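# Six arms move tablecloth from side table to big table

## Task

Using the six arms (feet on the table top at z=+0.72 m: arm1 at x=-0.87, y=+0.65 facing -90°; arm2 at x=-0.87, y=-0.65 facing +90°; arm3 at x=0.00, y=+0.65 facing -90°; arm4 at x=0.00, y=-0.65 facing +90°; arm5 at x=+0.87, y=+0.65 facing -90°; arm6 at x=+0.87, y=-0.65 facing +90°; angles counter-clockwise from +x), remove the tablecloth from the side table and lay it on the big table with no part of it draping over an edge. Every item that was standing on the side table must finish on the uncovered side-table top, upright as it was and close to its original spot. At the end all grippers must be open and the arms withdrawn; anything that stays in place only because a robot is holding it does not count.

## Robot and tools

Robots: six identical i2rt Big YAM arms named arm1 to arm6. Each has six revolute joints, a two-finger gripper and a wrist camera. Foot positions and facings are given in the task. The hand reaches roughly 1.0 m out from the joint1 axis. Two more cameras, cam_high and cam_low, are fixed in the room.

Frame: one scene frame shared by everything, origin on the floor, +z up, metres. "hand" means the point halfway between the fingertips. Its z axis runs along the fingers and the fingers close along its y axis.

Joint meanings (all targets are absolute angles in radians, not offsets):
- joint1_rad, -2.879 to 2.879: turns the whole arm about its foot, positive counter-clockwise seen from above; 0 points the arm the way its foot faces.
- joint2_rad, 0 to 3.141: shoulder; 0 leaves the upper arm level and pointing back, larger values lift it up and over toward the front.
- joint3_rad, 0 to 3.019: elbow; 0 is fully folded, larger values straighten it.
- joint4_rad, -1.692 to 1.57: hand pitch, positive tips the fingers up.
- joint5_rad, -1.57 to 1.57: hand yaw, positive toward the arm's right.
- joint6_rad, -2.094 to 2.094: hand roll, positive clockwise when viewed from behind the hand.
- gripper_m, 0 to 0.093: absolute fingertip gap in metres. Grip force tops out near 50–62 N per pad.
A joint counts as arrived within ±0.045, 0.14, 0.09, 0.055, 0.03, 0.035 rad (joints 1–6) and ±0.003 m for the gripper.

execute_actions: argument "actions" is a list holding one action object or nothing. The action has one optional key per robot ("arm1" … "arm6"); each holds {"joints": {...}} with any subset of the seven names above. All named motions start at once and may finish at different moments; one action runs at most 15 s. Joints or arms you omit keep their previous targets and may still be pushing. Since joints move at different speeds, the hand can sweep an unexpected arc between postures. Optional "cameras": list of camera names (arm1_cam_wrist … arm6_cam_wrist, cam_high, cam_low, or "all"); omitted, null or ["all"] returns every camera, [] returns none. Any unknown key, name or out-of-range number rejects the whole call and nothing moves. An empty list just reports state and images.

wait: "seconds" from 0 to 10; commands nothing new, then reports like an empty action.

zoom_image: "camera" plus "region" [x0, y0, x1, y1] in pixels of that camera's latest full image (896x504, origin top-left), no larger than 504x504.

read_manual: optional "section", only "licences"; gives URDF licence text, moves nothing.

finished_scene: "scene" is the integer number of the current scene. It ends the scene for good after the last command is held, and reports success; the goal must already hold stably.

Reading results: joint_positions gives current values. joint_status tells how each commanded motion ended: done, "off_target" (resting short of target, perhaps still pushing), "contact_stop" or "time_out" (target dropped, joint holds where it stopped; a timed-out joint may keep a nearby target and keep pushing, which on_its_own will name), "not_followed" (a self/inter-arm clearance check blocked the arm's joint targets; the gripper part still runs, and the blocked targets may be retried on later actions), "limit_stop_at_motor_heat" (resend the target). A line "joint command not followed" with a "cause:" explains a block. on_its_own covers things you did not command; "held at" is the target held, not the actual position. Joint torques are raw drive outputs with offsets and noise, non-zero even in free air. MOTOR HOT appears from 85 °C; at 100 °C an OVER-TEMPERATURE FAULT drops that arm until it cools. The "pictures" line lists the cameras in image order.

Calibration: each camera has pinhole+radial intrinsics K, distortion D and a 4x4 T_world_to_cam (OpenCV conventions) mapping scene coordinates into camera coordinates. Values may be off by a couple of degrees and several millimetres; wrist-camera poses come from joint readings and inherit their errors.

Cautions: a forceful press between two arms fails the task and a hard collision may too; the clearance check ignores fingers, gripper bodies and wrist cameras and can react late. Knocking a rigid object off or out of the work area fails the task (cloth is exempt). Arms do not stop on contact and can push strongly; prolonged pushing or holding loads heats motors, so relieve a stuck joint by commanding its reported position. A loaded joint can sag, and tiny target changes may not move a joint. Avoid drops, slips and slams. Arms do not wait for one another.

Each tool is called after "Call:" by a JSON object that holds its "op" and its "data".

## Session

Call:
{"op": "execute_actions", "data": {"actions": []}}

Scene clock: 0.00 s.
Joint torques (N m, as the arm reports them, + toward a larger angle): no reading
arm1.joint_positions: joint1_rad=-0.010 joint2_rad=+0.424 joint3_rad=+1.458 joint4_rad=-1.526 joint5_rad=+0.007 joint6_rad=+0.017 gripper_m=+0.094
arm1.joint_status: not commanded
arm1.hand: x=-0.8728 y=+0.5367 z=+1.3471 quat_wxyz=(-0.377, -0.601, -0.609, +0.353) (m; scene frame)
arm2.joint_positions: joint1_rad=+0.001 joint2_rad=+0.433 joint3_rad=+1.463 joint4_rad=-1.530 joint5_rad=-0.008 joint6_rad=+0.013 gripper_m=+0.095
arm2.joint_status: not commanded
arm2.hand: x=-0.8777 y=-0.5394 z=+1.3528 quat_wxyz=(-0.352, +0.618, -0.593, -0.378) (m; scene frame)
arm3.joint_positions: joint1_rad=+0.004 joint2_rad=+0.430 joint3_rad=+1.465 joint4_rad=-1.524 joint5_rad=-0.006 joint6_rad=+0.014 gripper_m=+0.095
arm3.joint_status: not commanded
arm3.hand: x=+0.0059 y=+0.5336 z=+1.3549 quat_wxyz=(-0.378, -0.594, -0.617, +0.351) (m; scene frame)
arm4.joint_positions: joint1_rad=-0.011 joint2_rad=+0.453 joint3_rad=+1.464 joint4_rad=-1.547 joint5_rad=+0.004 joint6_rad=+0.008 gripper_m=+0.094
arm4.joint_status: not commanded
arm4.hand: x=-0.0038 y=-0.5273 z=+1.3262 quat_wxyz=(-0.348, +0.618, -0.609, -0.354) (m; scene frame)
arm5.joint_positions: joint1_rad=-0.004 joint2_rad=+0.429 joint3_rad=+1.461 joint4_rad=-1.520 joint5_rad=-0.009 joint6_rad=+0.005 gripper_m=+0.095
arm5.joint_status: not commanded
arm5.hand: x=+0.8664 y=+0.5252 z=+1.3532 quat_wxyz=(-0.371, -0.606, -0.609, +0.352) (m; scene frame)
arm6.joint_positions: joint1_rad=-0.003 joint2_rad=+0.442 joint3_rad=+1.453 joint4_rad=-1.520 joint5_rad=-0.011 joint6_rad=-0.016 gripper_m=+0.094
arm6.joint_status: not commanded
arm6.hand: x=+0.8744 y=-0.5323 z=+1.3396 quat_wxyz=(-0.362, +0.609, -0.605, -0.363) (m; scene frame)
pictures: arm1_cam_wrist, arm2_cam_wrist, arm3_cam_wrist, arm4_cam_wrist, arm5_cam_wrist, arm6_cam_wrist, cam_high, cam_low
Images, in order (width x height): arm1_cam_wrist 896x504, arm2_cam_wrist 896x504, arm3_cam_wrist 896x504, arm4_cam_wrist 896x504, arm5_cam_wrist 896x504, arm6_cam_wrist 896x504, cam_high 896x504, cam_low 896x504.

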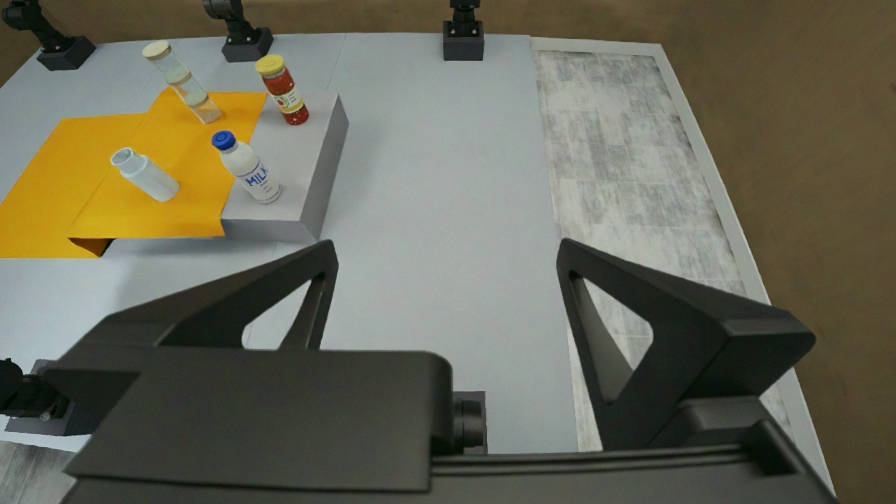

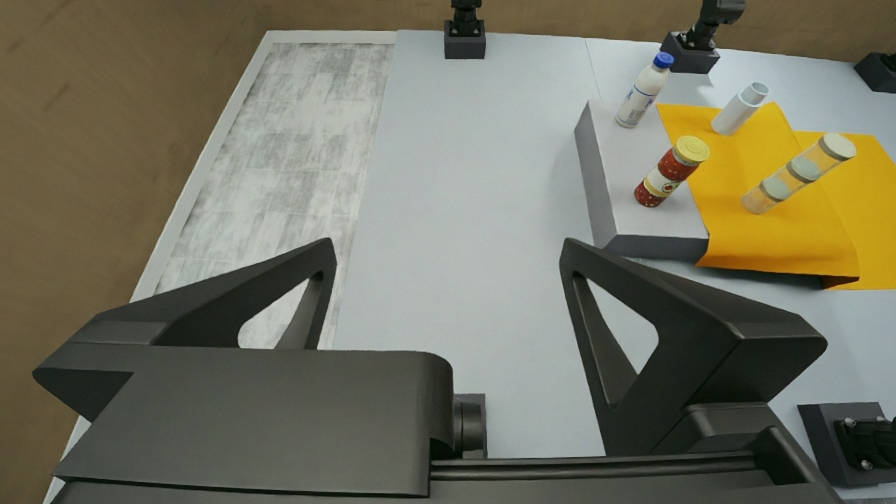

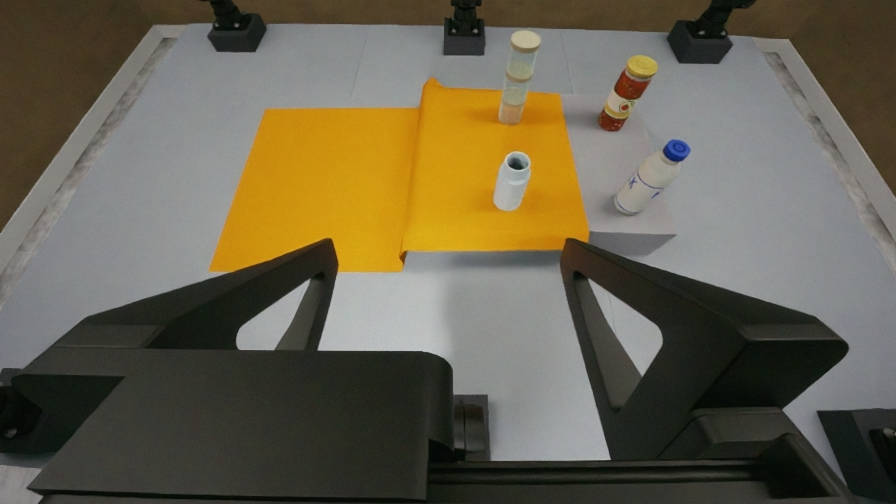

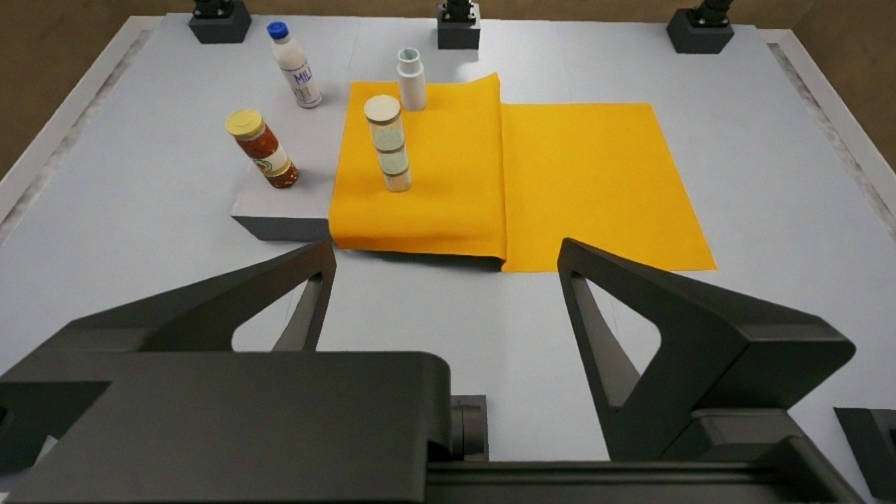

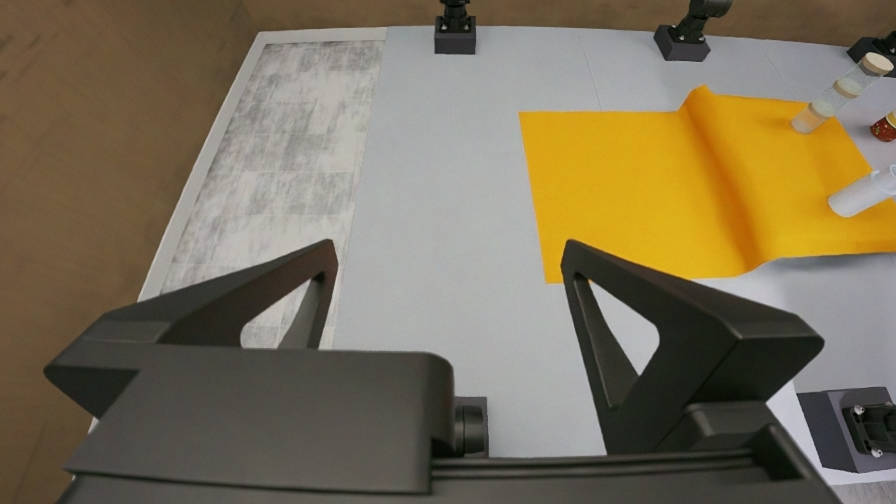

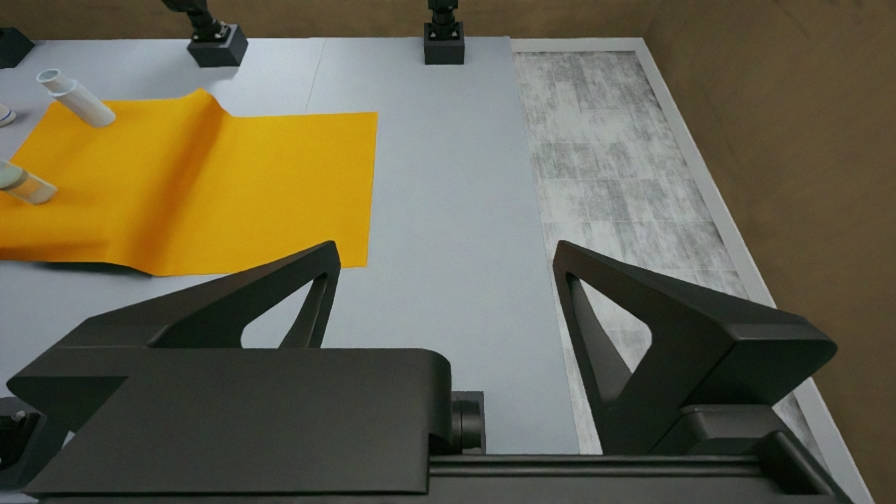

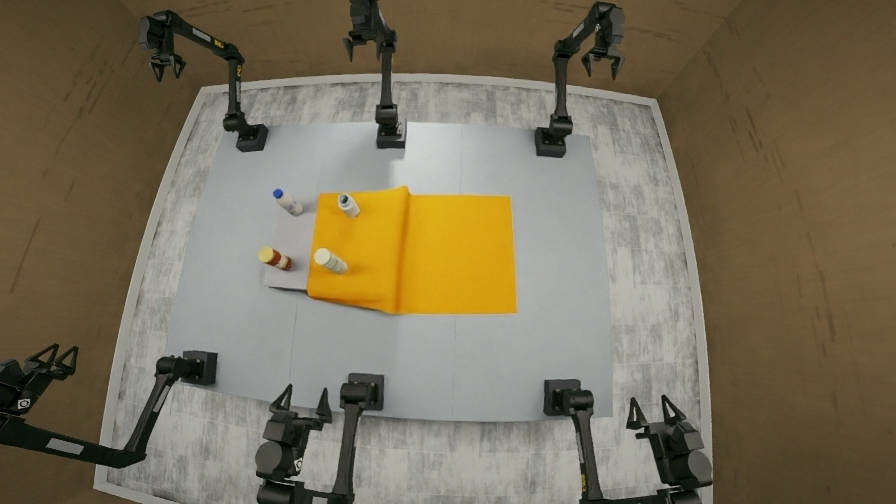

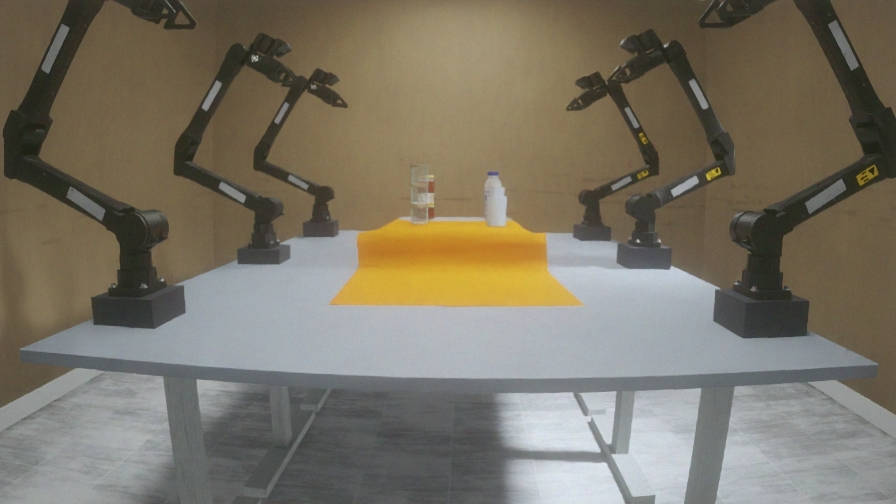

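Call:
{"op": "zoom_image", "data": {"camera": "cam_low", "region": [340, 150, 580, 285]}}

Call:
{"op": "zoom_image", "data": {"camera": "arm4_cam_wrist", "region": [220, 20, 540, 280]}}

Call:
{"op": "zoom_image", "data": {"camera": "cam_high", "region": [250, 170, 530, 330]}}

Region (340, 150, 580, 285) of cam_low's 896x504 image, scaled by 2.100, with more detail than that image has; it fills the top 284 rows of this view, and the rest is white.

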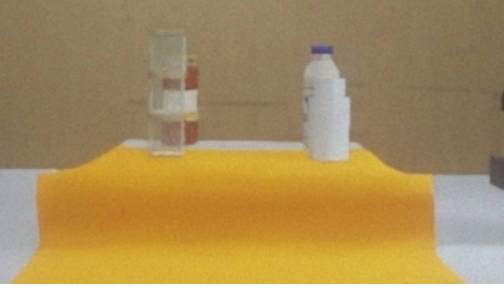

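Region (220, 20, 540, 280) of arm4_cam_wrist's 896x504 image, scaled by 1.575, with more detail than that image has; it fills the top 410 rows of this view, and the rest is white.

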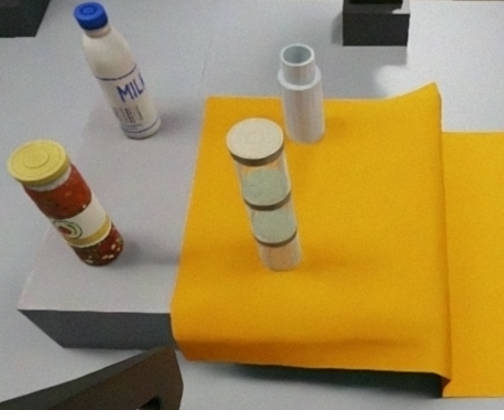

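Region (250, 170, 530, 330) of cam_high's 896x504 image, scaled by 1.800, with more detail than that image has; it fills the top 288 rows of this view, and the rest is white.

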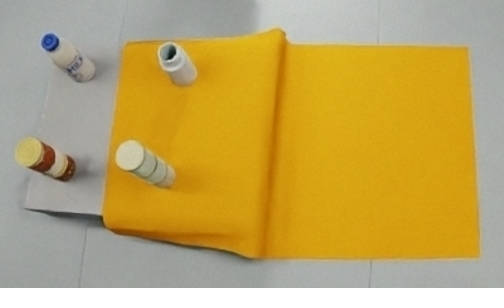

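Call:
{"op": "execute_actions", "data": {"actions": [{"arm4":{"joints":{"joint1_rad":0.241,"joint2_rad":0.9,"joint3_rad":0.19,"joint4_rad":0.7}},"arm3":{"joints":{"joint1_rad":-0.204,"joint2_rad":0.9,"joint3_rad":0.19,"joint4_rad":0.7}},"arm6":{"joints":{"joint1_rad":1.316,"joint2_rad":2.0,"joint3_rad":1.405,"joint4_rad":0.42,"joint5_rad":0.6}},"arm5":{"joints":{"joint1_rad":-1.316,"joint2_rad":2.0,"joint3_rad":1.405,"joint4_rad":0.42,"joint5_rad":-0.6}}}], "cameras": ["cam_high"]}}

Call:
{"op": "execute_actions", "data": {"actions": [{"arm4":{"joints":{"joint2_rad":1.40,"joint4_rad":1.07}},"arm3":{"joints":{"joint2_rad":1.40,"joint4_rad":1.07}},"arm6":{"joints":{"joint2_rad":2.19}},"arm5":{"joints":{"joint2_rad":2.19}}}], "cameras": ["cam_high","cam_low","arm3_cam_wrist","arm4_cam_wrist","arm5_cam_wrist","arm6_cam_wrist"]}}

Scene clock: 51.73 s.
Joint torques (N m, as the arm reports them, + toward a larger angle): arm1=[ 0.53  6.35  7.07  1.88 -0.13 -0.04] | arm2=[ 0.02  6.3   8.82  1.6   0.04 -0.06] | arm3=[-0.76 -1.44  9.75  2.98  0.06 -0.26] | arm4=[ 0.11 -3.18  9.25  2.43 -0.03  0.03] | arm5=[  1.44 -17.89   9.36   3.08  -0.11   0.01] | arm6=[ -0.17 -18.88  10.57   2.89   0.02   0.04]
arm1.joint_positions: joint1_rad=-0.010 joint2_rad=+0.424 joint3_rad=+1.458 joint4_rad=-1.526 joint5_rad=+0.007 joint6_rad=+0.017 gripper_m=+0.094
arm1.joint_status: not commanded
arm1.hand: x=-0.8728 y=+0.5367 z=+1.3471 quat_wxyz=(-0.377, -0.601, -0.609, +0.353) (m; scene frame)
arm2.joint_positions: joint1_rad=+0.001 joint2_rad=+0.433 joint3_rad=+1.463 joint4_rad=-1.530 joint5_rad=-0.008 joint6_rad=+0.013 gripper_m=+0.095
arm2.joint_status: not commanded
arm2.hand: x=-0.8777 y=-0.5394 z=+1.3528 quat_wxyz=(-0.352, +0.618, -0.593, -0.378) (m; scene frame)
arm3.joint_positions: joint1_rad=-0.200 joint2_rad=+0.906 joint3_rad=+0.196 joint4_rad=+0.682 joint5_rad=-0.006 joint6_rad=+0.014 gripper_m=+0.095
arm3.joint_status: all done
arm3.hand: x=-0.0582 y=+0.2778 z=+1.0071 quat_wxyz=(-0.459, -0.546, -0.463, +0.526) (m; scene frame)
arm4.joint_positions: joint1_rad=+0.234 joint2_rad=+0.912 joint3_rad=+0.192 joint4_rad=+0.678 joint5_rad=+0.004 joint6_rad=+0.008 gripper_m=+0.094
arm4.joint_status: all done
arm4.hand: x=-0.0989 y=-0.2874 z=+0.9809 quat_wxyz=(-0.421, +0.571, -0.439, -0.551) (m; scene frame)
arm5.joint_positions: joint1_rad=-1.315 joint2_rad=+1.999 joint3_rad=+1.395 joint4_rad=+0.400 joint5_rad=-0.598 joint6_rad=+0.005 gripper_m=+0.095
arm5.joint_status: all done
arm5.hand: x=+0.1552 y=+0.3495 z=+0.9664 quat_wxyz=(-0.307, -0.715, -0.284, +0.560) (m; scene frame)
arm6.joint_positions: joint1_rad=+1.312 joint2_rad=+1.998 joint3_rad=+1.407 joint4_rad=+0.395 joint5_rad=+0.598 joint6_rad=-0.016 gripper_m=+0.094
arm6.joint_status: all done
arm6.hand: x=+0.1549 y=-0.3557 z=+0.9816 quat_wxyz=(-0.315, +0.705, -0.275, -0.573) (m; scene frame)
pictures: cam_high
Images, in order (width x height): cam_high 896x504.

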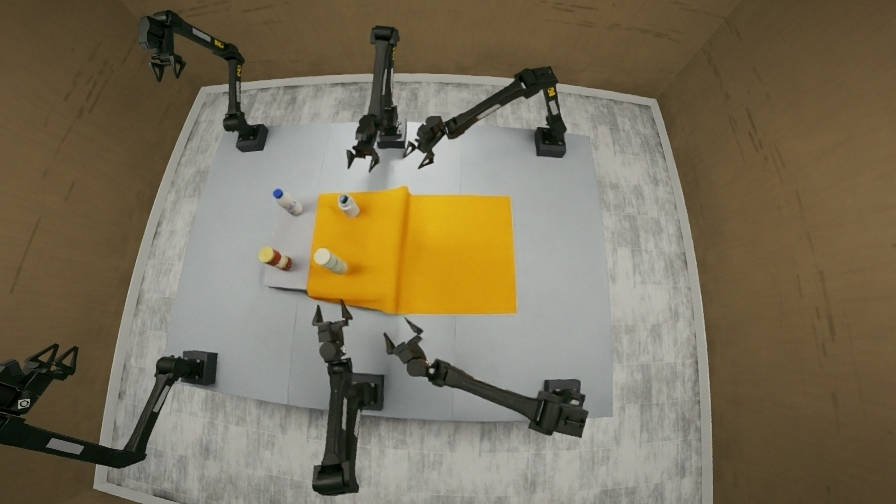

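Scene clock: 53.00 s.
Joint torques (N m, as the arm reports them, + toward a larger angle): arm1=[ 0.53  6.43  7.09  1.87 -0.12 -0.04] | arm2=[ 0.47  5.66  8.93  1.69  0.02 -0.04] | arm3=[-0.14 -3.48  5.71  2.97  0.06 -0.23] | arm4=[ 0.32 -5.32  5.26  2.41 -0.06 -0.01] | arm5=[  1.68 -19.5    8.55   2.45  -0.19   0.  ] | arm6=[ -0.41 -20.23   9.74   2.45   0.1    0.06]
arm1.joint_positions: joint1_rad=-0.010 joint2_rad=+0.424 joint3_rad=+1.458 joint4_rad=-1.526 joint5_rad=+0.007 joint6_rad=+0.017 gripper_m=+0.094
arm1.joint_status: not commanded
arm1.hand: x=-0.8728 y=+0.5367 z=+1.3471 quat_wxyz=(-0.377, -0.601, -0.609, +0.353) (m; scene frame)
arm2.joint_positions: joint1_rad=+0.001 joint2_rad=+0.433 joint3_rad=+1.463 joint4_rad=-1.530 joint5_rad=-0.008 joint6_rad=+0.013 gripper_m=+0.095
arm2.joint_status: not commanded
arm2.hand: x=-0.8777 y=-0.5394 z=+1.3528 quat_wxyz=(-0.352, +0.618, -0.593, -0.378) (m; scene frame)
arm3.joint_positions: joint1_rad=-0.200 joint2_rad=+1.393 joint3_rad=+0.196 joint4_rad=+1.052 joint5_rad=-0.006 joint6_rad=+0.014 gripper_m=+0.095
arm3.joint_status: all done
arm3.hand: x=-0.0624 y=+0.2506 z=+0.9170 quat_wxyz=(-0.431, -0.576, -0.488, +0.493) (m; scene frame)
arm4.joint_positions: joint1_rad=+0.234 joint2_rad=+1.389 joint3_rad=+0.192 joint4_rad=+1.048 joint5_rad=+0.004 joint6_rad=+0.008 gripper_m=+0.094
arm4.joint_status: all done
arm4.hand: x=-0.1054 y=-0.2617 z=+0.8947 quat_wxyz=(-0.397, +0.600, -0.461, -0.519) (m; scene frame)
arm5.joint_positions: joint1_rad=-1.315 joint2_rad=+2.202 joint3_rad=+1.389 joint4_rad=+0.410 joint5_rad=-0.598 joint6_rad=+0.005 gripper_m=+0.095
arm5.joint_status: all done
arm5.hand: x=+0.1618 y=+0.3525 z=+0.8154 quat_wxyz=(-0.314, -0.773, -0.268, +0.483) (m; scene frame)
arm6.joint_positions: joint1_rad=+1.312 joint2_rad=+2.189 joint3_rad=+1.400 joint4_rad=+0.406 joint5_rad=+0.598 joint6_rad=-0.016 gripper_m=+0.094
arm6.joint_status: all done
arm6.hand: x=+0.1570 y=-0.3544 z=+0.8378 quat_wxyz=(-0.322, +0.761, -0.261, -0.500) (m; scene frame)
pictures: arm3_cam_wrist, arm4_cam_wrist, arm5_cam_wrist, arm6_cam_wrist, cam_high, cam_low
camera_calibration (this result's frames):
arm3_cam_wrist: T_world_to_cam=[[-0.988294, 0.151269, -0.0198423, -0.0800397], [0.120486, 0.694078, -0.709746, 0.485525], [-0.0935902, -0.703828, -0.704178, 0.942602], [0, 0, 0, 1]] pos_world=[-0.0493832, 0.338545, 1.00677]
arm4_cam_wrist: T_world_to_cam=[[0.967609, 0.252455, 0.000126382, 0.164672], [0.177369, -0.679464, -0.711947, 0.478497], [-0.179648, 0.688909, -0.702233, 0.91738], [0, 0, 0, 1]] pos_world=[-0.0794029, -0.348442, 0.984858]
arm5_cam_wrist: T_world_to_cam=[[-0.71846, 0.659458, -0.221202, 0.0652173], [0.650173, 0.523704, -0.550463, 0.166164], [-0.247163, -0.539305, -0.805022, 1.00504], [0, 0, 0, 1]] pos_world=[0.187229, 0.411994, 0.914971]
arm6_cam_wrist: T_world_to_cam=[[0.716295, 0.661659, 0.22165, -0.0589688], [0.639592, -0.495539, -0.587676, 0.222395], [-0.279005, 0.562715, -0.778144, 1.01825], [0, 0, 0, 1]] pos_world=[0.184094, -0.423763, 0.936112]
Images, in order (width x height): arm3_cam_wrist 896x504, arm4_cam_wrist 896x504, arm5_cam_wrist 896x504, arm6_cam_wrist 896x504, cam_high 896x504, cam_low 896x504.

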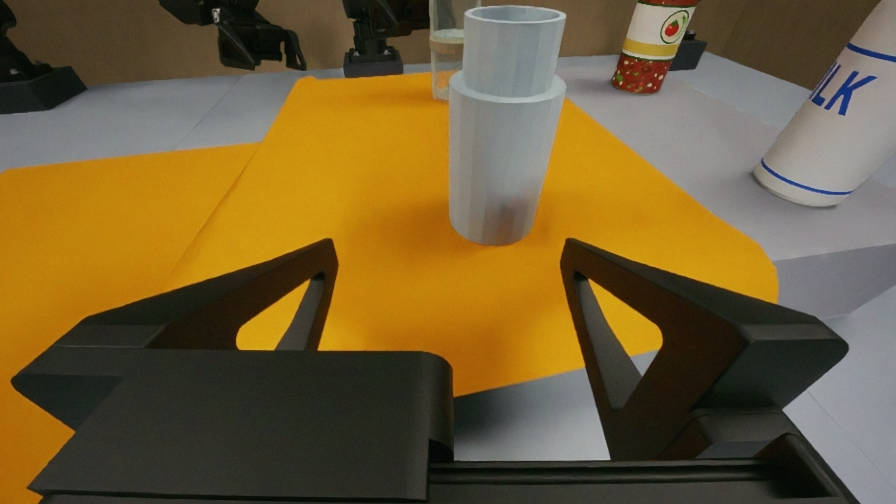

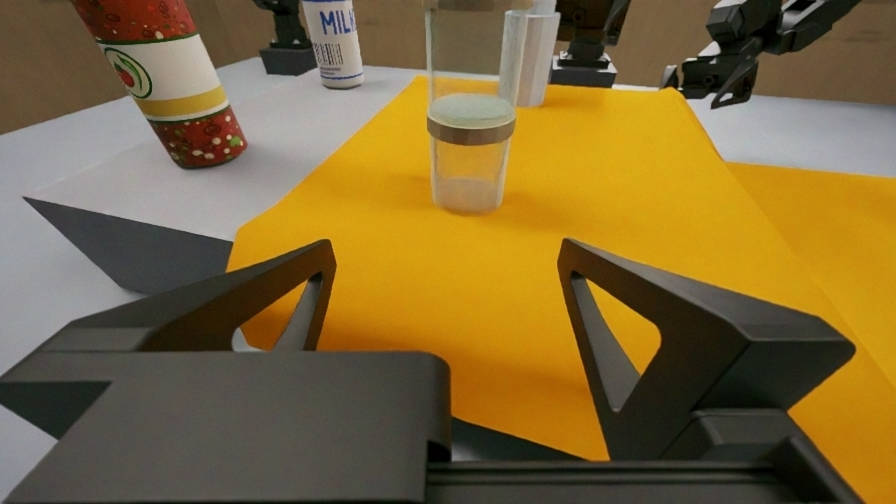

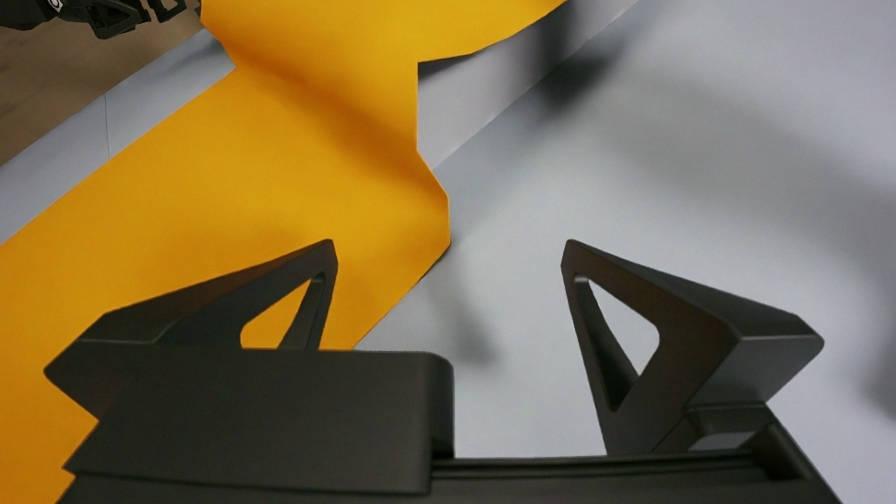

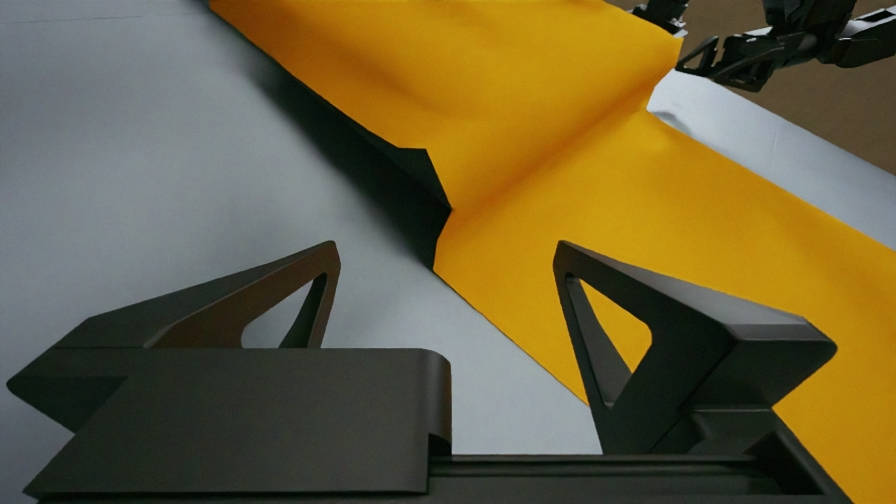

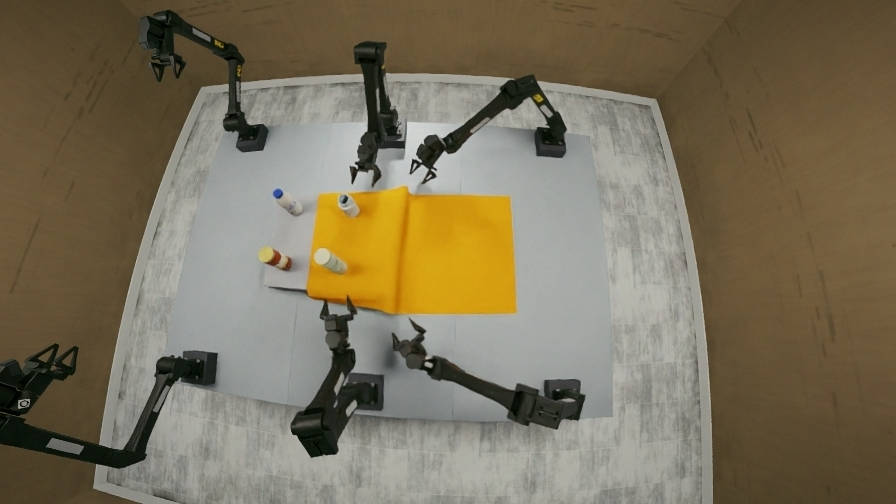

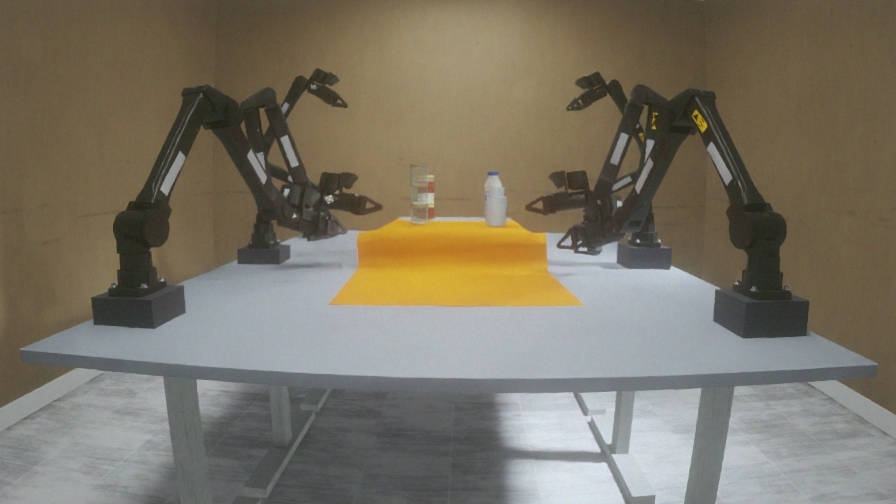

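Call:
{"op": "execute_actions", "data": {"actions": [{"arm4":{"joints":{"joint1_rad":0.205,"joint2_rad":1.634,"joint3_rad":0.337,"joint4_rad":1.165}},"arm3":{"joints":{"joint1_rad":-0.268,"joint2_rad":1.5,"joint3_rad":0.288,"joint4_rad":1.08}},"arm6":{"joints":{"joint2_rad":2.235}},"arm5":{"joints":{"joint1_rad":-1.243,"joint2_rad":2.325,"joint3_rad":1.67,"joint4_rad":0.28}}}], "cameras": ["cam_low","arm3_cam_wrist","arm4_cam_wrist","arm5_cam_wrist","arm6_cam_wrist"]}}

Call:
{"op": "zoom_image", "data": {"camera": "cam_low", "region": [290, 150, 630, 285]}}

Scene clock: 74.67 s.
Joint torques (N m, as the arm reports them, + toward a larger angle): arm1=[ 0.45  6.5   7.08  1.85 -0.13 -0.04] | arm2=[ 0.93  6.01  8.92  1.68  0.02 -0.06] | arm3=[ 0.1  -4.66  7.83  2.81 -0.01 -0.2 ] | arm4=[-1.25 -7.91  5.46  2.39 -0.04  0.01] | arm5=[  1.25 -20.67  10.79   1.53  -0.17   0.01] | arm6=[ -0.37 -19.     9.44   2.45   0.12   0.06]
arm1.joint_positions: joint1_rad=-0.010 joint2_rad=+0.424 joint3_rad=+1.458 joint4_rad=-1.526 joint5_rad=+0.007 joint6_rad=+0.017 gripper_m=+0.094
arm1.joint_status: not commanded
arm1.hand: x=-0.8728 y=+0.5367 z=+1.3471 quat_wxyz=(-0.377, -0.601, -0.609, +0.353) (m; scene frame)
arm2.joint_positions: joint1_rad=+0.001 joint2_rad=+0.433 joint3_rad=+1.463 joint4_rad=-1.530 joint5_rad=-0.008 joint6_rad=+0.013 gripper_m=+0.095
arm2.joint_status: not commanded
arm2.hand: x=-0.8777 y=-0.5394 z=+1.3528 quat_wxyz=(-0.352, +0.618, -0.593, -0.378) (m; scene frame)
arm3.joint_positions: joint1_rad=-0.265 joint2_rad=+1.494 joint3_rad=+0.266 joint4_rad=+1.065 joint5_rad=-0.006 joint6_rad=+0.014 gripper_m=+0.095
arm3.joint_status: all done
arm3.hand: x=-0.0943 y=+0.2289 z=+0.9066 quat_wxyz=(-0.411, -0.597, -0.473, +0.502) (m; scene frame)
arm4.joint_positions: joint1_rad=+0.215 joint2_rad=+1.624 joint3_rad=+0.323 joint4_rad=+1.144 joint5_rad=+0.004 joint6_rad=+0.008 gripper_m=+0.094
arm4.joint_status: all done
arm4.hand: x=-0.1108 y=-0.2094 z=+0.8704 quat_wxyz=(-0.400, +0.597, -0.468, -0.513) (m; scene frame)
arm5.joint_positions: joint1_rad=-1.237 joint2_rad=+2.323 joint3_rad=+1.635 joint4_rad=+0.290 joint5_rad=-0.599 joint6_rad=+0.005 gripper_m=+0.095
arm5.joint_status: all done
arm5.hand: x=+0.1282 y=+0.2765 z=+0.8140 quat_wxyz=(-0.333, -0.761, -0.298, +0.471) (m; scene frame)
arm6.joint_positions: joint1_rad=+1.312 joint2_rad=+2.220 joint3_rad=+1.400 joint4_rad=+0.406 joint5_rad=+0.598 joint6_rad=-0.016 gripper_m=+0.094
arm6.joint_status: all done
arm6.hand: x=+0.1597 y=-0.3548 z=+0.8148 quat_wxyz=(-0.323, +0.769, -0.258, -0.487) (m; scene frame)
pictures: arm3_cam_wrist, arm4_cam_wrist, arm5_cam_wrist, arm6_cam_wrist, cam_low
camera_calibration (this result's frames):
arm3_cam_wrist: T_world_to_cam=[[-0.976253, 0.215702, -0.0200625, -0.121906], [0.168341, 0.697075, -0.696956, 0.4893], [-0.13635, -0.683783, -0.716833, 0.919914], [0, 0, 0, 1]] pos_world=[-0.0759503, 0.314238, 0.998]
arm4_cam_wrist: T_world_to_cam=[[0.972166, 0.234292, 0.000137426, 0.15333], [0.165811, -0.687601, -0.706903, 0.490377], [-0.165527, 0.68725, -0.707311, 0.868991], [0, 0, 0, 1]] pos_world=[-0.0865306, -0.295954, 0.961275]
arm5_cam_wrist: T_world_to_cam=[[-0.76859, 0.600531, -0.220527, 0.113014], [0.605599, 0.571867, -0.55337, 0.221799], [-0.206204, -0.558865, -0.803212, 0.953295], [0, 0, 0, 1]] pos_world=[0.149114, 0.338056, 0.913357]
arm6_cam_wrist: T_world_to_cam=[[0.70971, 0.663259, 0.237485, -0.0667589], [0.656563, -0.500496, -0.564294, 0.183475], [-0.255413, 0.556409, -0.790679, 1.00554], [0, 0, 0, 1]] pos_world=[0.183744, -0.423385, 0.914448]
Images, in order (width x height): arm3_cam_wrist 896x504, arm4_cam_wrist 896x504, arm5_cam_wrist 896x504, arm6_cam_wrist 896x504, cam_low 896x504.

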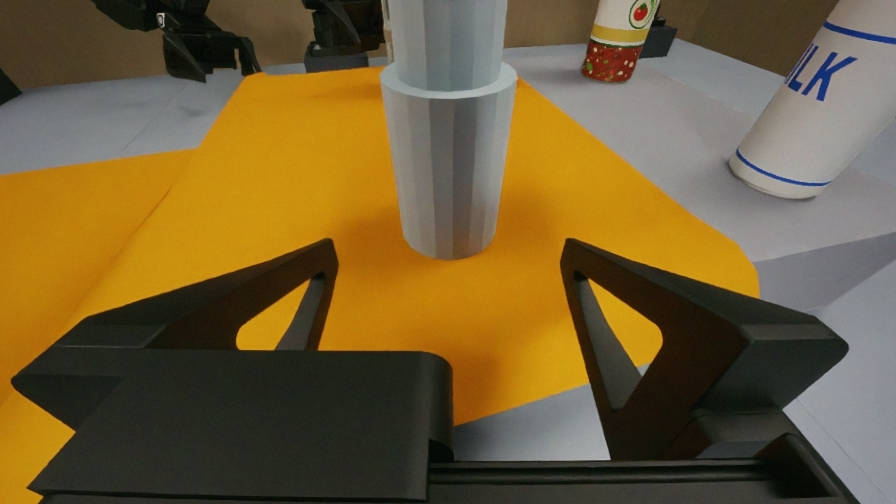

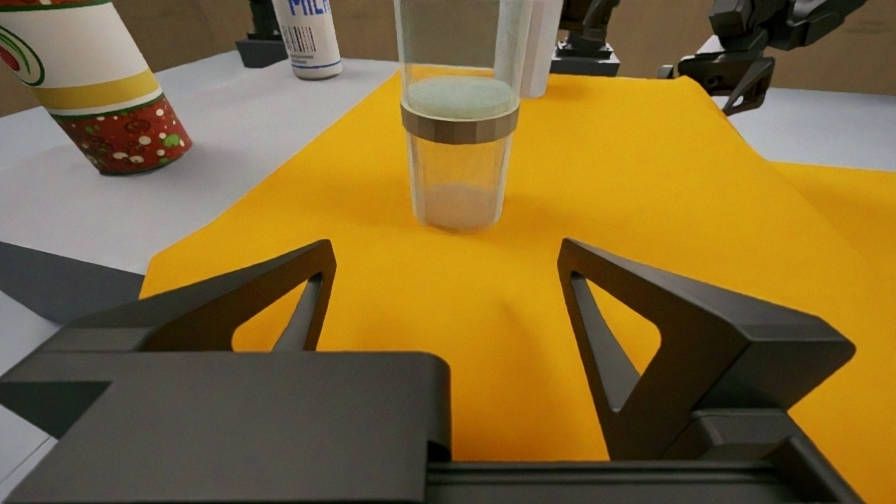

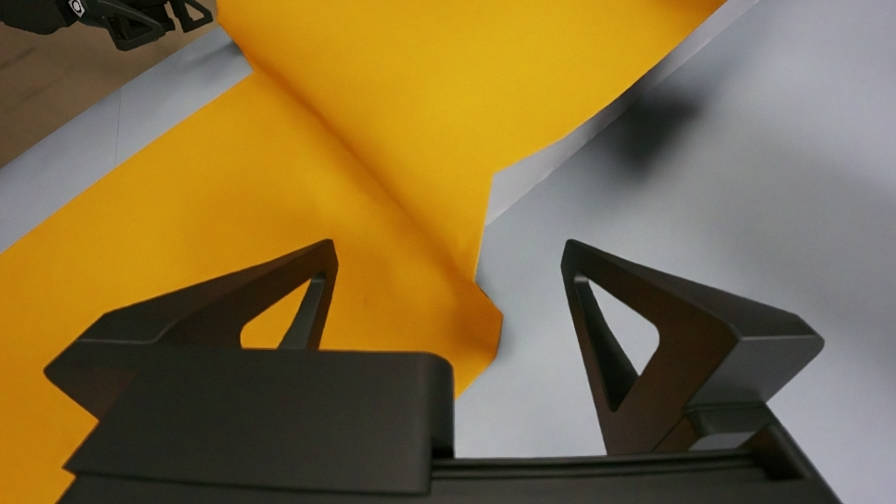

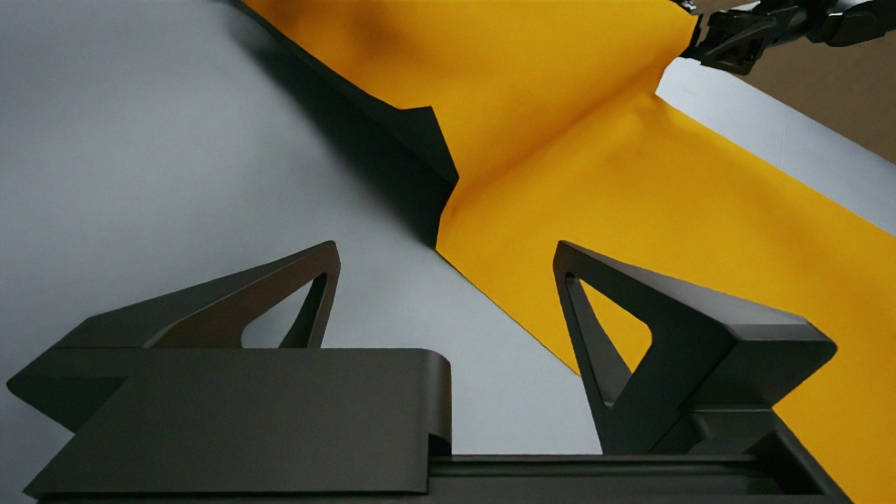

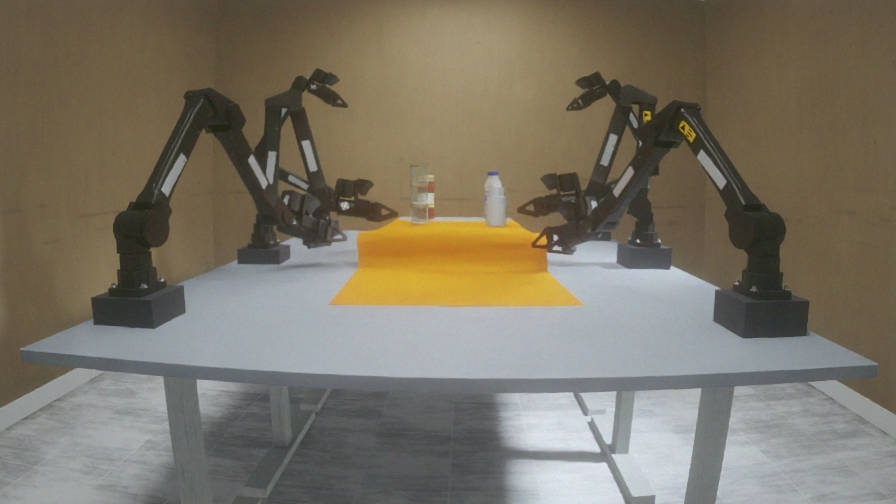

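Region (290, 150, 630, 285) of cam_low's 896x504 image, scaled by 1.482, with more detail than that image has; it fills the top 200 rows of this view, and the rest is white.

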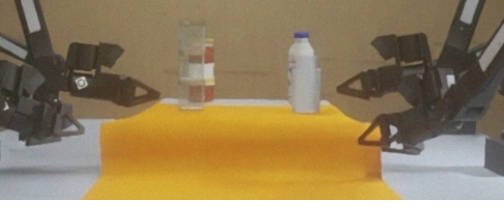

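Call:
{"op": "execute_actions", "data": {"actions": [{"arm4":{"joints":{"joint1_rad":0.19,"joint2_rad":1.78,"joint3_rad":0.612,"joint4_rad":1.02}},"arm3":{"joints":{"joint2_rad":1.695,"joint3_rad":0.565,"joint4_rad":0.99}},"arm6":{"joints":{"joint1_rad":1.237,"joint2_rad":2.47,"joint3_rad":1.83,"joint4_rad":0.25}},"arm5":{"joints":{"joint1_rad":-1.225,"joint2_rad":2.452,"joint3_rad":1.855,"joint4_rad":0.215}}}], "cameras": ["cam_low","arm3_cam_wrist","arm4_cam_wrist","arm5_cam_wrist","arm6_cam_wrist"]}}

Call:
{"op": "zoom_image", "data": {"camera": "cam_low", "region": [290, 150, 630, 285]}}

Scene clock: 87.80 s.
Joint torques (N m, as the arm reports them, + toward a larger angle): arm1=[ 0.57  6.44  7.1   1.88 -0.13 -0.04] | arm2=[ 0.47  5.62  8.93  1.68  0.02 -0.08] | arm3=[ 0.2  -9.67  8.43  1.83  0.03 -0.19] | arm4=[ -1.37 -10.61   7.58   1.36  -0.13   0.17] | arm5=[  2.1  -21.16  11.93   1.54  -0.16  -0.01] | arm6=[ -0.24 -22.39  13.82   1.21   0.09  -0.07]
arm1.joint_positions: joint1_rad=-0.010 joint2_rad=+0.424 joint3_rad=+1.458 joint4_rad=-1.526 joint5_rad=+0.007 joint6_rad=+0.017 gripper_m=+0.094
arm1.joint_status: not commanded
arm1.hand: x=-0.8728 y=+0.5367 z=+1.3471 quat_wxyz=(-0.377, -0.601, -0.609, +0.353) (m; scene frame)
arm2.joint_positions: joint1_rad=+0.001 joint2_rad=+0.433 joint3_rad=+1.463 joint4_rad=-1.530 joint5_rad=-0.008 joint6_rad=+0.013 gripper_m=+0.095
arm2.joint_status: not commanded
arm2.hand: x=-0.8777 y=-0.5394 z=+1.3528 quat_wxyz=(-0.352, +0.618, -0.593, -0.378) (m; scene frame)
arm3.joint_positions: joint1_rad=-0.265 joint2_rad=+1.688 joint3_rad=+0.545 joint4_rad=+0.999 joint5_rad=-0.006 joint6_rad=+0.014 gripper_m=+0.095
arm3.joint_status: all done
arm3.hand: x=-0.1171 y=+0.1276 z=+0.9087 quat_wxyz=(-0.415, -0.592, -0.469, +0.507) (m; scene frame)
arm4.joint_positions: joint1_rad=+0.199 joint2_rad=+1.764 joint3_rad=+0.590 joint4_rad=+1.033 joint5_rad=+0.006 joint6_rad=-0.006 gripper_m=+0.094
arm4.joint_status: all done
arm4.hand: x=-0.1260 y=-0.1124 z=+0.8747 quat_wxyz=(-0.412, +0.592, -0.466, -0.511) (m; scene frame)
arm5.joint_positions: joint1_rad=-1.233 joint2_rad=+2.441 joint3_rad=+1.812 joint4_rad=+0.225 joint5_rad=-0.599 joint6_rad=+0.005 gripper_m=+0.095
arm5.joint_status: all done
arm5.hand: x=+0.0944 y=+0.2601 z=+0.7921 quat_wxyz=(-0.334, -0.762, -0.299, +0.468) (m; scene frame)
arm6.joint_positions: joint1_rad=+1.231 joint2_rad=+2.460 joint3_rad=+1.789 joint4_rad=+0.267 joint5_rad=+0.599 joint6_rad=-0.004 gripper_m=+0.094
arm6.joint_status: all done
arm6.hand: x=+0.0980 y=-0.2664 z=+0.7856 quat_wxyz=(-0.339, +0.753, -0.294, -0.480) (m; scene frame)
pictures: arm3_cam_wrist, arm4_cam_wrist, arm5_cam_wrist, arm6_cam_wrist, cam_low
camera_calibration (this result's frames):
arm3_cam_wrist: T_world_to_cam=[[-0.976329, 0.215363, -0.0199856, -0.122319], [0.165524, 0.684505, -0.709968, 0.578288], [-0.139221, -0.69647, -0.703951, 0.83865], [0, 0, 0, 1]] pos_world=[-0.0983875, 0.214597, 0.998489]
arm4_cam_wrist: T_world_to_cam=[[0.97567, 0.218783, 0.0141931, 0.131813], [0.162187, -0.676686, -0.718187, 0.573171], [-0.147523, 0.703015, -0.695706, 0.796732], [0, 0, 0, 1]] pos_world=[-0.10403, -0.201097, 0.964064]
arm5_cam_wrist: T_world_to_cam=[[-0.770139, 0.597227, -0.224066, 0.0959266], [0.606206, 0.575952, -0.548446, 0.23444], [-0.198495, -0.55821, -0.805606, 0.92054], [0, 0, 0, 1]] pos_world=[0.114481, 0.321538, 0.891664]
arm6_cam_wrist: T_world_to_cam=[[0.767734, 0.601768, 0.220137, -0.0831562], [0.600493, -0.555806, -0.57488, 0.250773], [-0.223591, 0.573546, -0.788069, 0.916864], [0, 0, 0, 1]] pos_world=[0.118256, -0.336442, 0.885022]
Images, in order (width x height): arm3_cam_wrist 896x504, arm4_cam_wrist 896x504, arm5_cam_wrist 896x504, arm6_cam_wrist 896x504, cam_low 896x504.

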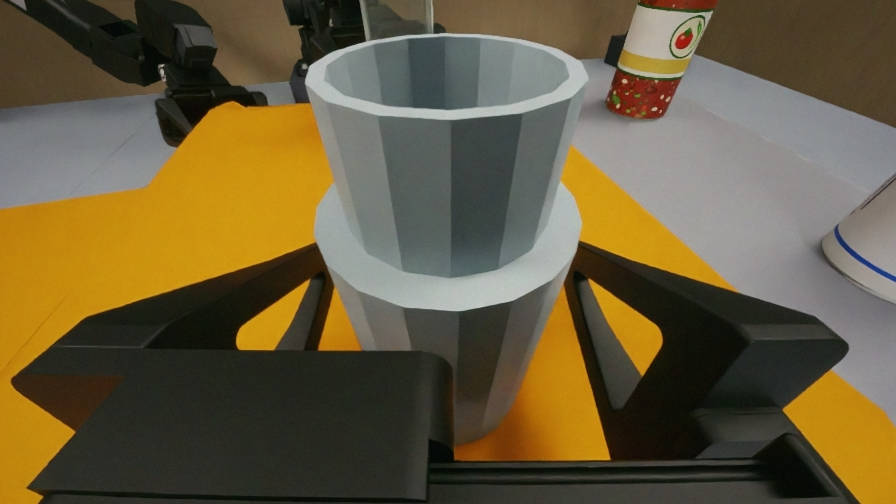

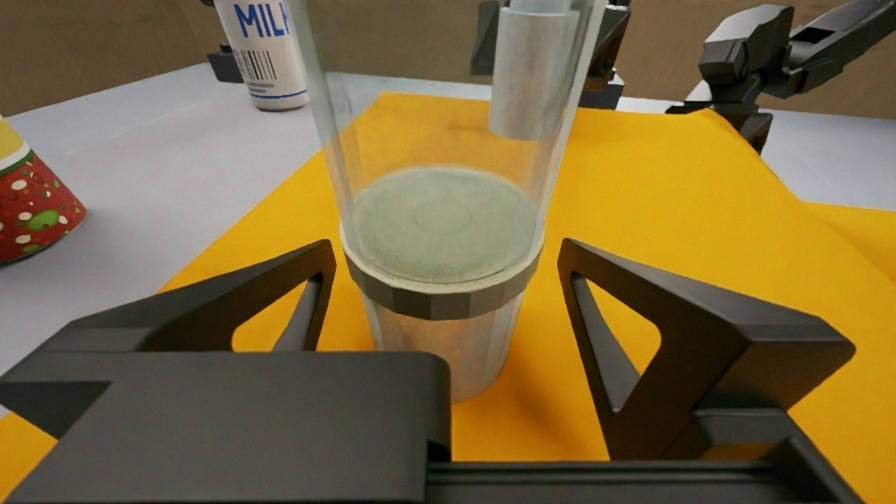

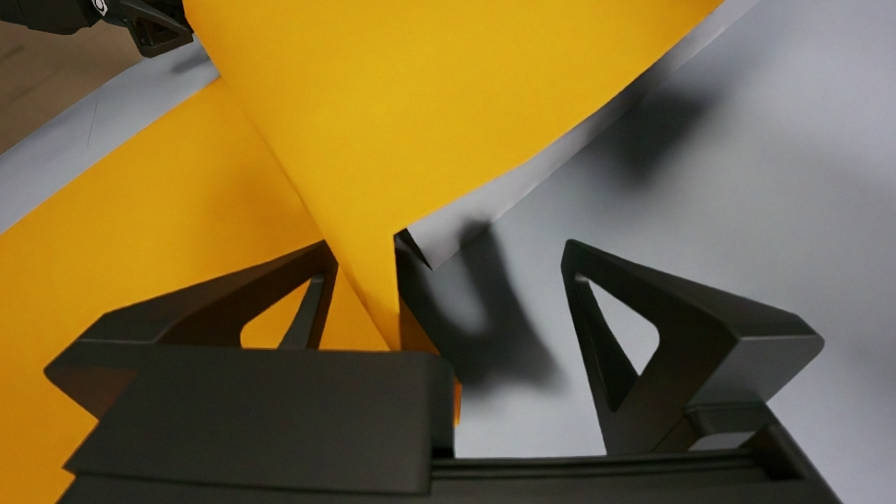

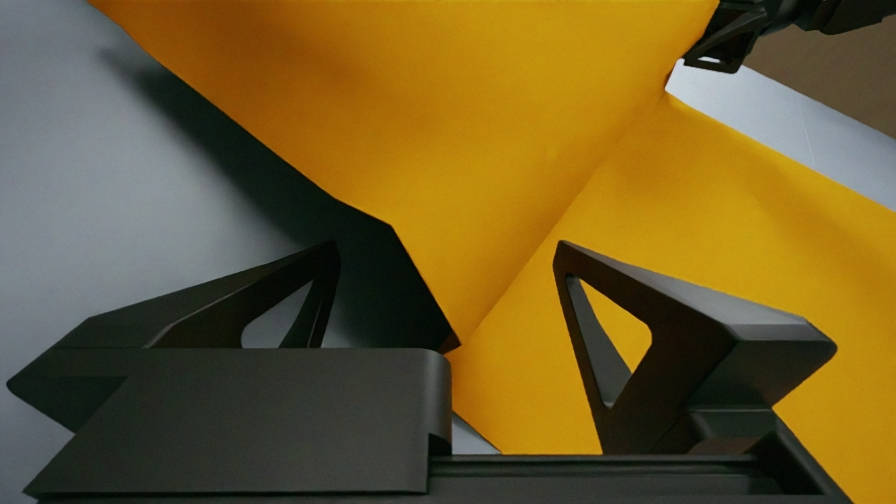

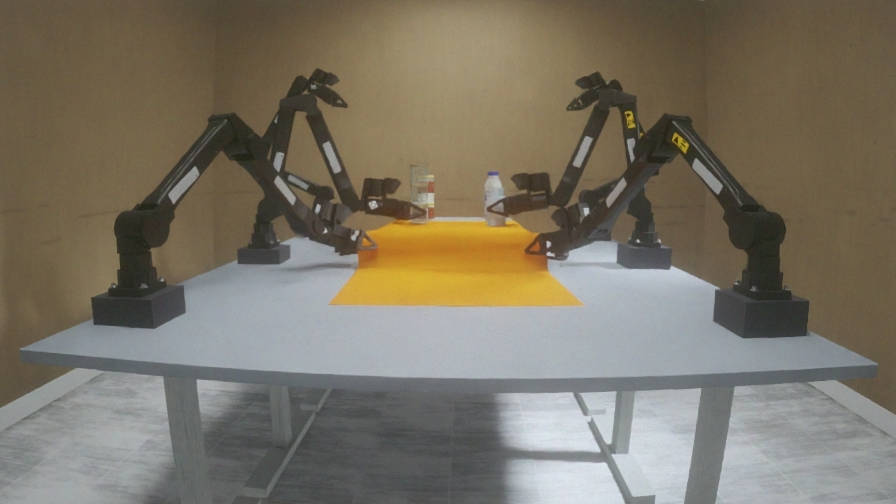

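Region (290, 150, 630, 285) of cam_low's 896x504 image, scaled by 1.482, with more detail than that image has; it fills the top 200 rows of this view, and the rest is white.

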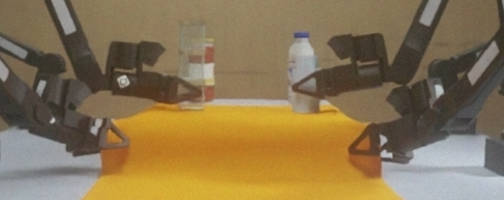

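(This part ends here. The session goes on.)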